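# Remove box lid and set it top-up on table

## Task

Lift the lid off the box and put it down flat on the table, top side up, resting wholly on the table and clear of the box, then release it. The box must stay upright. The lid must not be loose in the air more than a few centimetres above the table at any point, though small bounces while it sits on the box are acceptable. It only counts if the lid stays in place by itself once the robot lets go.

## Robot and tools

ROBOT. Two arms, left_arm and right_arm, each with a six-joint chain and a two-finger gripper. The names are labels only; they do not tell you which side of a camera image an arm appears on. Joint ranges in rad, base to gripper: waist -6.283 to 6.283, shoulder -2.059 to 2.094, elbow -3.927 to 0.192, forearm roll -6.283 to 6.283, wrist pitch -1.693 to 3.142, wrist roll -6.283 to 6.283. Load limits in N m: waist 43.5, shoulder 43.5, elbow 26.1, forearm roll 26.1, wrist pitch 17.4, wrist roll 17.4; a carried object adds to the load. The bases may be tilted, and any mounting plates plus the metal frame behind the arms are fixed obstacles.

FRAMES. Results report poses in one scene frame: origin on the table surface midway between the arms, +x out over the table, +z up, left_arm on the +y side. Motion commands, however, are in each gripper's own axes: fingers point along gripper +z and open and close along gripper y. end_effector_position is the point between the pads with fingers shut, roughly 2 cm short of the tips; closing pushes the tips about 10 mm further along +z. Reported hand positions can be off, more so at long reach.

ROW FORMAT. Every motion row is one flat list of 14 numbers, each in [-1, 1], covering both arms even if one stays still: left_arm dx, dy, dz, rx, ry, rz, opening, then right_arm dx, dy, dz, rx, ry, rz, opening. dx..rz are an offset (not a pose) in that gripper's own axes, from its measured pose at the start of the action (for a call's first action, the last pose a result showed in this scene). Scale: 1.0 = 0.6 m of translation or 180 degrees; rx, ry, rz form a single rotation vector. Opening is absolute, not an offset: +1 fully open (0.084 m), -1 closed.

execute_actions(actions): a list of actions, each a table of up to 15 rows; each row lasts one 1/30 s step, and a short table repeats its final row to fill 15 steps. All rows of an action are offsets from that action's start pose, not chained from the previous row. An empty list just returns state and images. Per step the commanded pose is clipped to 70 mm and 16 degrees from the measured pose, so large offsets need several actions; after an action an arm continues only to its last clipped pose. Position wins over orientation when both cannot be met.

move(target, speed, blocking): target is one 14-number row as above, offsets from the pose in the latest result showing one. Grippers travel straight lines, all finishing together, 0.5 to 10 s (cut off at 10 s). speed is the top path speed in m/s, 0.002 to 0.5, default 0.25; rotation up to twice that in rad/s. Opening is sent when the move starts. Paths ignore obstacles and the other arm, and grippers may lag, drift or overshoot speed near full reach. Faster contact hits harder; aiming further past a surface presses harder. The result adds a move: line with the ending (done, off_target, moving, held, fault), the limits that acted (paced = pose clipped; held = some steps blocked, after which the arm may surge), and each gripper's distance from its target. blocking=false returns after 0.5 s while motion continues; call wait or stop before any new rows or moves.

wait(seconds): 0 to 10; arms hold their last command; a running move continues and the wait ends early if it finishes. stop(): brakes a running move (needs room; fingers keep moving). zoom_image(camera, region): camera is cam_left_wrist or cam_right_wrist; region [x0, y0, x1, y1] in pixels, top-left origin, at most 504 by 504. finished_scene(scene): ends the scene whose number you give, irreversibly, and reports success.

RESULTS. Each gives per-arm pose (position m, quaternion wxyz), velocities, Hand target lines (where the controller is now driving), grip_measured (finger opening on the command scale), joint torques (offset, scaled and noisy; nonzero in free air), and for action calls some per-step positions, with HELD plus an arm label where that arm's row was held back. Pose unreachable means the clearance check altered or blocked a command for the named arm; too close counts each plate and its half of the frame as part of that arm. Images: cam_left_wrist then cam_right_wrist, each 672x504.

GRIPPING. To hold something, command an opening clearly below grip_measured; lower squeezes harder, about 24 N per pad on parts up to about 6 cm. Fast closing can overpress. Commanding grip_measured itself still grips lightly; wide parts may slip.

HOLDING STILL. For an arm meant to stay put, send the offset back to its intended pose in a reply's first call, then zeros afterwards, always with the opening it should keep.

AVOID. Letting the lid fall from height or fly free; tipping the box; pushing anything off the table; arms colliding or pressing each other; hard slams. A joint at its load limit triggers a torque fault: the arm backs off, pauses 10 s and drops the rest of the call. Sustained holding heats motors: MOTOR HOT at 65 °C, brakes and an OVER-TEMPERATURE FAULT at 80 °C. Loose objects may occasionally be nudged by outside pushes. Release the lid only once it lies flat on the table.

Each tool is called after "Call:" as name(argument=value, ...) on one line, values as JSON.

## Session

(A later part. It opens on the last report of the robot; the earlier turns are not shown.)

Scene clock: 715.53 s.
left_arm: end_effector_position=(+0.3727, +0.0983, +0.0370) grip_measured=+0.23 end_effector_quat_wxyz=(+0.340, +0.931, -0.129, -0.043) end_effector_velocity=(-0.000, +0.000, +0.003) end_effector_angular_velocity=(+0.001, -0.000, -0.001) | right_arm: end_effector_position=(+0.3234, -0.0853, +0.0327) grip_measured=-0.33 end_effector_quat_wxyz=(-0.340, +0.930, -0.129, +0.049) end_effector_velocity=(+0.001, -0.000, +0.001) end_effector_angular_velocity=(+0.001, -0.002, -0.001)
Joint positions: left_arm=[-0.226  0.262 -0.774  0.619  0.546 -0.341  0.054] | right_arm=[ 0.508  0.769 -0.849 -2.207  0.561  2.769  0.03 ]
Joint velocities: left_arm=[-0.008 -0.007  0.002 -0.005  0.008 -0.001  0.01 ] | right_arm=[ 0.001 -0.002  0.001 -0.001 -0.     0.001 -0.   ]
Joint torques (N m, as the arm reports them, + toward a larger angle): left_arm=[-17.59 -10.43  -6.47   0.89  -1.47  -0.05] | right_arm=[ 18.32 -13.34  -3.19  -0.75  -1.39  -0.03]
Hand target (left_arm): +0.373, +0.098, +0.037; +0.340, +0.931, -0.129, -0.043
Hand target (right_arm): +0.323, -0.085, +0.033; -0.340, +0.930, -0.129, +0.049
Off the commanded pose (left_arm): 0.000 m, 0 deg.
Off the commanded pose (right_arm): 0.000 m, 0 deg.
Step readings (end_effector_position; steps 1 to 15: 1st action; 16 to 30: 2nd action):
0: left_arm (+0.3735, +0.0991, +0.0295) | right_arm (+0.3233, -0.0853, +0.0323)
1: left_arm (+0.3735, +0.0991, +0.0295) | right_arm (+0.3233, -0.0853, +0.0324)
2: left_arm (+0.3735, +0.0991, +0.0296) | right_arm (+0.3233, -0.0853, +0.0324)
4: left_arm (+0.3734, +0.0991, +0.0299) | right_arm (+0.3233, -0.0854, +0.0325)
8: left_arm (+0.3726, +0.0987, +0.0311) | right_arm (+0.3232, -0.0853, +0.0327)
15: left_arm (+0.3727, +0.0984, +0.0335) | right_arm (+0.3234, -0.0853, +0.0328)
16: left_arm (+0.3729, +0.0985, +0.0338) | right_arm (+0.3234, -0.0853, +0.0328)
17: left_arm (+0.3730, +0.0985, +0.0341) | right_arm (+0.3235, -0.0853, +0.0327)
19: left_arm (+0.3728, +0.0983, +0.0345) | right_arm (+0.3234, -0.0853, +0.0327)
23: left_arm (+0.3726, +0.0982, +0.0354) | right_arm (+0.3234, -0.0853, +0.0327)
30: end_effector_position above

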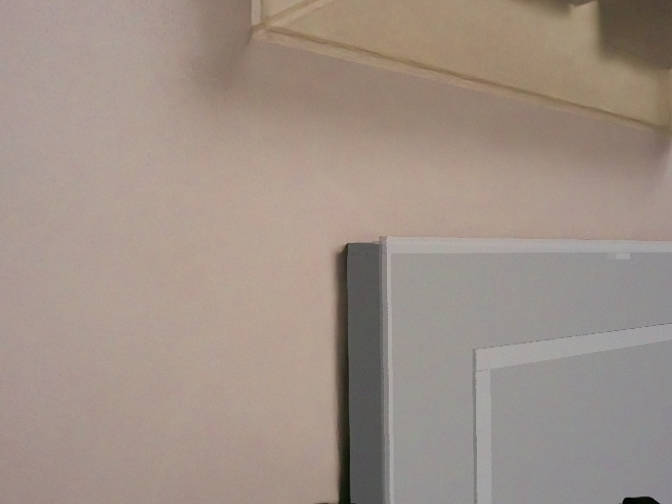

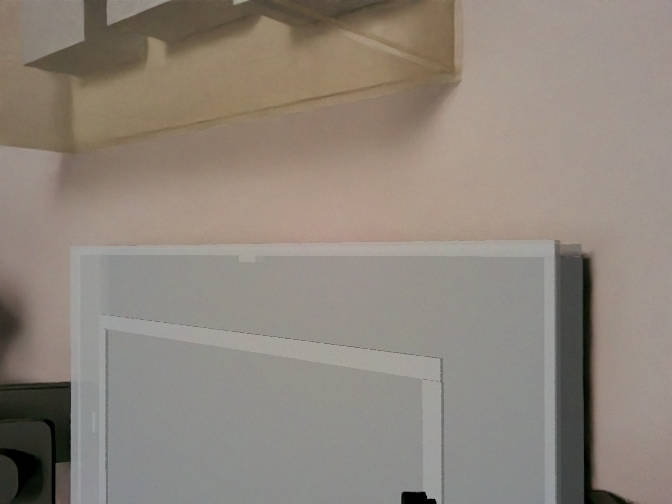

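Call:
execute_actions(actions=[[[0,0,-0.002,0,0,0,0.25,0,-0.0006,-0.0007,0,0,0,-0.32],[0,0,-0.004,0,0,0,0.25,0,-0.0009,-0.0011,0,0,0,-0.31],[0,0,-0.006,0,0,0,0.25,0,-0.0012,-0.0014,0,0,0,-0.29],[0,0,-0.008,0,0,0,0.25,0,-0.0015,-0.0018,0,0,0,-0.27],[0,0,-0.01,0,0,0,0.25,0,-0.0018,-0.0021,0,0,0,-0.25],[0,0,-0.012,0,0,0,0.25,0,-0.0021,-0.0025,0,0,0,-0.23],[0,0,-0.014,0,0,0,0.25,0,-0.0024,-0.0028,0,0,0,-0.21],[0,0,-0.016,0,0,0,0.25,0,-0.0027,-0.0032,0,0,0,-0.19],[0,0,-0.018,0,0,0,0.25,0,-0.003,-0.0035,0,0,0,-0.17],[0,0,-0.02,0,0,0,0.25,0,-0.0033,-0.0039,0,0,0,-0.15],[0,0,-0.022,0,0,0,0.25,0,-0.0036,-0.0042,0,0,0,-0.13],[0,0,-0.024,0,0,0,0.25,0,-0.0039,-0.0046,0,0,0,-0.11],[0,0,-0.026,0,0,0,0.25,0,-0.0042,-0.0049,0,0,0,-0.09],[0,0,-0.028,0,0,0,0.25,0,-0.0045,-0.0053,0,0,0,-0.07],[0,0,-0.03,0,0,0,0.25,0,-0.0048,-0.0056,0,0,0,-0.05]],[[0,0,-0.008,0,0,0,0.25,0,-0.0009,-0.0011,0,0,0,-0.03],[0,0,-0.01,0,0,0,0.25,0,-0.0012,-0.0014,0,0,0,-0.01],[0,0,-0.012,0,0,0,0.25,0,-0.0015,-0.0018,0,0,0,0.01],[0,0,-0.014,0,0,0,0.25,0,-0.0018,-0.0021,0,0,0,0.03],[0,0,-0.016,0,0,0,0.25,0,-0.0021,-0.0025,0,0,0,0.05],[0,0,-0.018,0,0,0,0.25,0,-0.0024,-0.0028,0,0,0,0.07],[0,0,-0.02,0,0,0,0.25,0,-0.0027,-0.0032,0,0,0,0.09],[0,0,-0.022,0,0,0,0.25,0,-0.003,-0.0035,0,0,0,0.11],[0,0,-0.024,0,0,0,0.25,0,-0.0032,-0.0038,0,0,0,0.13],[0,0,-0.026,0,0,0,0.25,0,-0.0034,-0.0041,0,0,0,0.15],[0,0,-0.028,0,0,0,0.25,0,-0.0036,-0.0043,0,0,0,0.17],[0,0,-0.03,0,0,0,0.25,0,-0.0038,-0.0045,0,0,0,0.19],[0,0,-0.032,0,0,0,0.25,0,-0.004,-0.0047,0,0,0,0.21],[0,0,-0.034,0,0,0,0.25,0,-0.004,-0.0047,0,0,0,0.23],[0,0,-0.036,0,0,0,0.25,0,-0.004,-0.0047,0,0,0,0.25]]])

Scene clock: 737.50 s.
left_arm: end_effector_position=(+0.3781, +0.1173, +0.0604) grip_measured=+0.24 end_effector_quat_wxyz=(+0.340, +0.931, -0.129, -0.043) end_effector_velocity=(+0.006, +0.023, +0.028) end_effector_angular_velocity=(-0.000, +0.000, +0.002) | right_arm: end_effector_position=(+0.3234, -0.0852, +0.0395) grip_measured=+0.22 end_effector_quat_wxyz=(-0.340, +0.930, -0.129, +0.049) end_effector_velocity=(+0.001, -0.000, +0.004) end_effector_angular_velocity=(-0.001, -0.002, +0.000)
Joint positions: left_arm=[-0.26   0.179 -0.767  0.549  0.619 -0.293  0.054] | right_arm=[ 0.524  0.757 -0.843 -2.182  0.558  2.758  0.053]
Joint velocities: left_arm=[-0.039 -0.095  0.002 -0.074  0.09   0.05  -0.   ] | right_arm=[ 0.01  -0.008  0.004  0.015 -0.    -0.008  0.025]
Joint torques (N m, as the arm reports them, + toward a larger angle): left_arm=[-17.37  -9.88  -7.65   0.74  -1.42   0.14] | right_arm=[ 17.89 -13.24  -3.37  -1.07  -1.33  -0.1 ]
Hand target (left_arm): +0.379, +0.120, +0.064; +0.340, +0.931, -0.129, -0.043
Hand target (right_arm): +0.323, -0.085, +0.040; -0.340, +0.930, -0.129, +0.049
Off the commanded pose (left_arm): 0.005 m, 0 deg.
Off the commanded pose (right_arm): 0.000 m, 0 deg.
Step readings (end_effector_position; steps 1 to 15: 1st action; 16 to 30: 2nd action):
0: left_arm (+0.3726, +0.0984, +0.0372) | right_arm (+0.3234, -0.0853, +0.0328)
1: left_arm (+0.3726, +0.0984, +0.0372) | right_arm (+0.3234, -0.0853, +0.0328)
2: left_arm (+0.3726, +0.0985, +0.0374) | right_arm (+0.3234, -0.0853, +0.0329)
4: left_arm (+0.3727, +0.0991, +0.0381) | right_arm (+0.3234, -0.0853, +0.0332)
8: left_arm (+0.3737, +0.1017, +0.0412) | right_arm (+0.3233, -0.0853, +0.0342)
15: left_arm (+0.3751, +0.1067, +0.0474) | right_arm (+0.3234, -0.0853, +0.0361)
16: left_arm (+0.3753, +0.1074, +0.0483) | right_arm (+0.3234, -0.0853, +0.0364)
17: left_arm (+0.3756, +0.1081, +0.0491) | right_arm (+0.3234, -0.0852, +0.0366)
19: left_arm (+0.3759, +0.1093, +0.0507) | right_arm (+0.3234, -0.0852, +0.0370)
23: left_arm (+0.3766, +0.1121, +0.0541) | right_arm (+0.3234, -0.0852, +0.0380)
30: end_effector_position above

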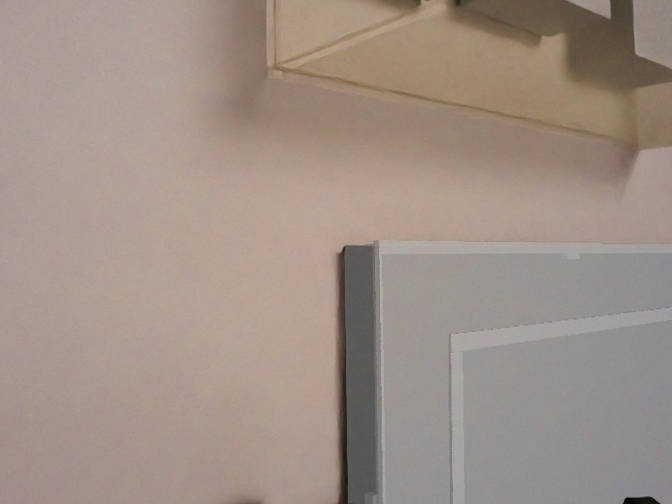

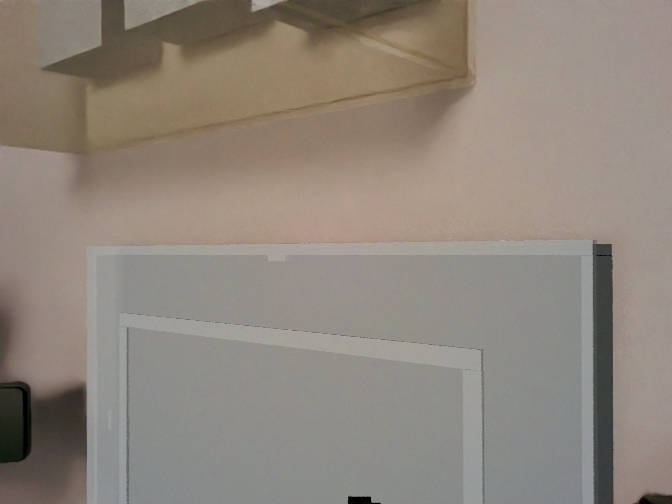

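The lid looks down on both ends. I'll pull both hands back and check the whole lid.

Call:
move(target=[-0.05,0,-0.15,0,0,0,0.25, -0.05,0,-0.2,0,0,0,0.25], speed=0.2)

Scene clock: 746.47 s.
left_arm: end_effector_position=(+0.3645, +0.1813, +0.1288) grip_measured=+0.24 end_effector_quat_wxyz=(+0.339, +0.931, -0.129, -0.043) end_effector_velocity=(+0.001, +0.002, +0.002) end_effector_angular_velocity=(-0.000, -0.002, +0.004) | right_arm: end_effector_position=(+0.2731, -0.1508, +0.1316) grip_measured=+0.24 end_effector_quat_wxyz=(-0.341, +0.930, -0.129, +0.049) end_effector_velocity=(-0.001, -0.002, +0.002) end_effector_angular_velocity=(-0.001, +0.000, +0.002)
Joint positions: left_arm=[-0.347 -0.118 -0.704  0.418  0.853 -0.207  0.054] | right_arm=[ 0.748  0.373 -0.506 -1.876  0.559  2.661  0.054]
Joint velocities: left_arm=[-0.001 -0.005 -0.002 -0.001  0.003 -0.     0.   ] | right_arm=[ 0.006 -0.011  0.008  0.014 -0.001 -0.01   0.   ]
Joint torques (N m, as the arm reports them, + toward a larger angle): left_arm=[-14.09  -7.78 -10.54   0.34  -1.14  -0.07] | right_arm=[13.63 -9.78 -5.94 -0.81 -1.54  0.13]
Hand target (left_arm): +0.365, +0.182, +0.129; +0.339, +0.931, -0.129, -0.043
Hand target (right_arm): +0.273, -0.151, +0.132; -0.341, +0.930, -0.129, +0.049
Off the commanded pose (left_arm): 0.000 m, 0 deg.
Off the commanded pose (right_arm): 0.001 m, 0 deg.
move: done

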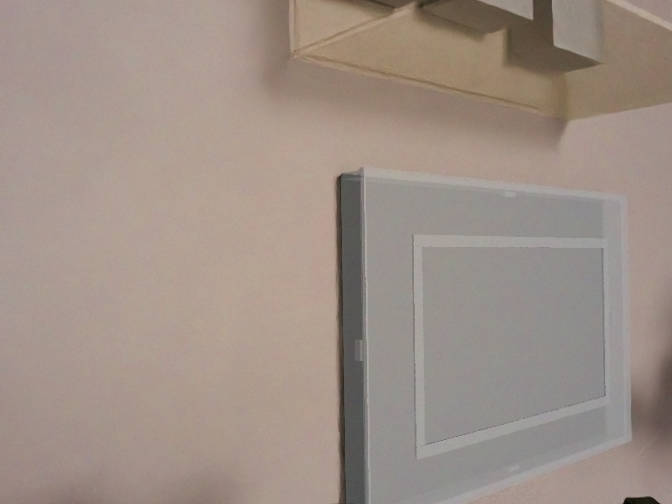

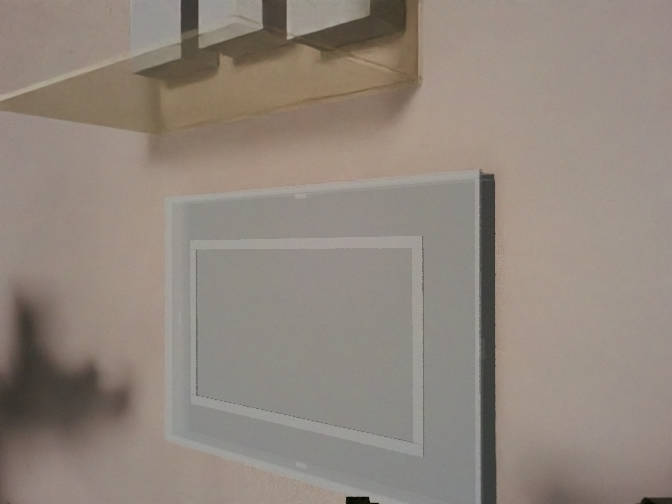

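The lid is flat on the table, top up and clear of the box, and both grippers have let go.

Call:
finished_scene(scene=1)

The scene is finished: the task was done.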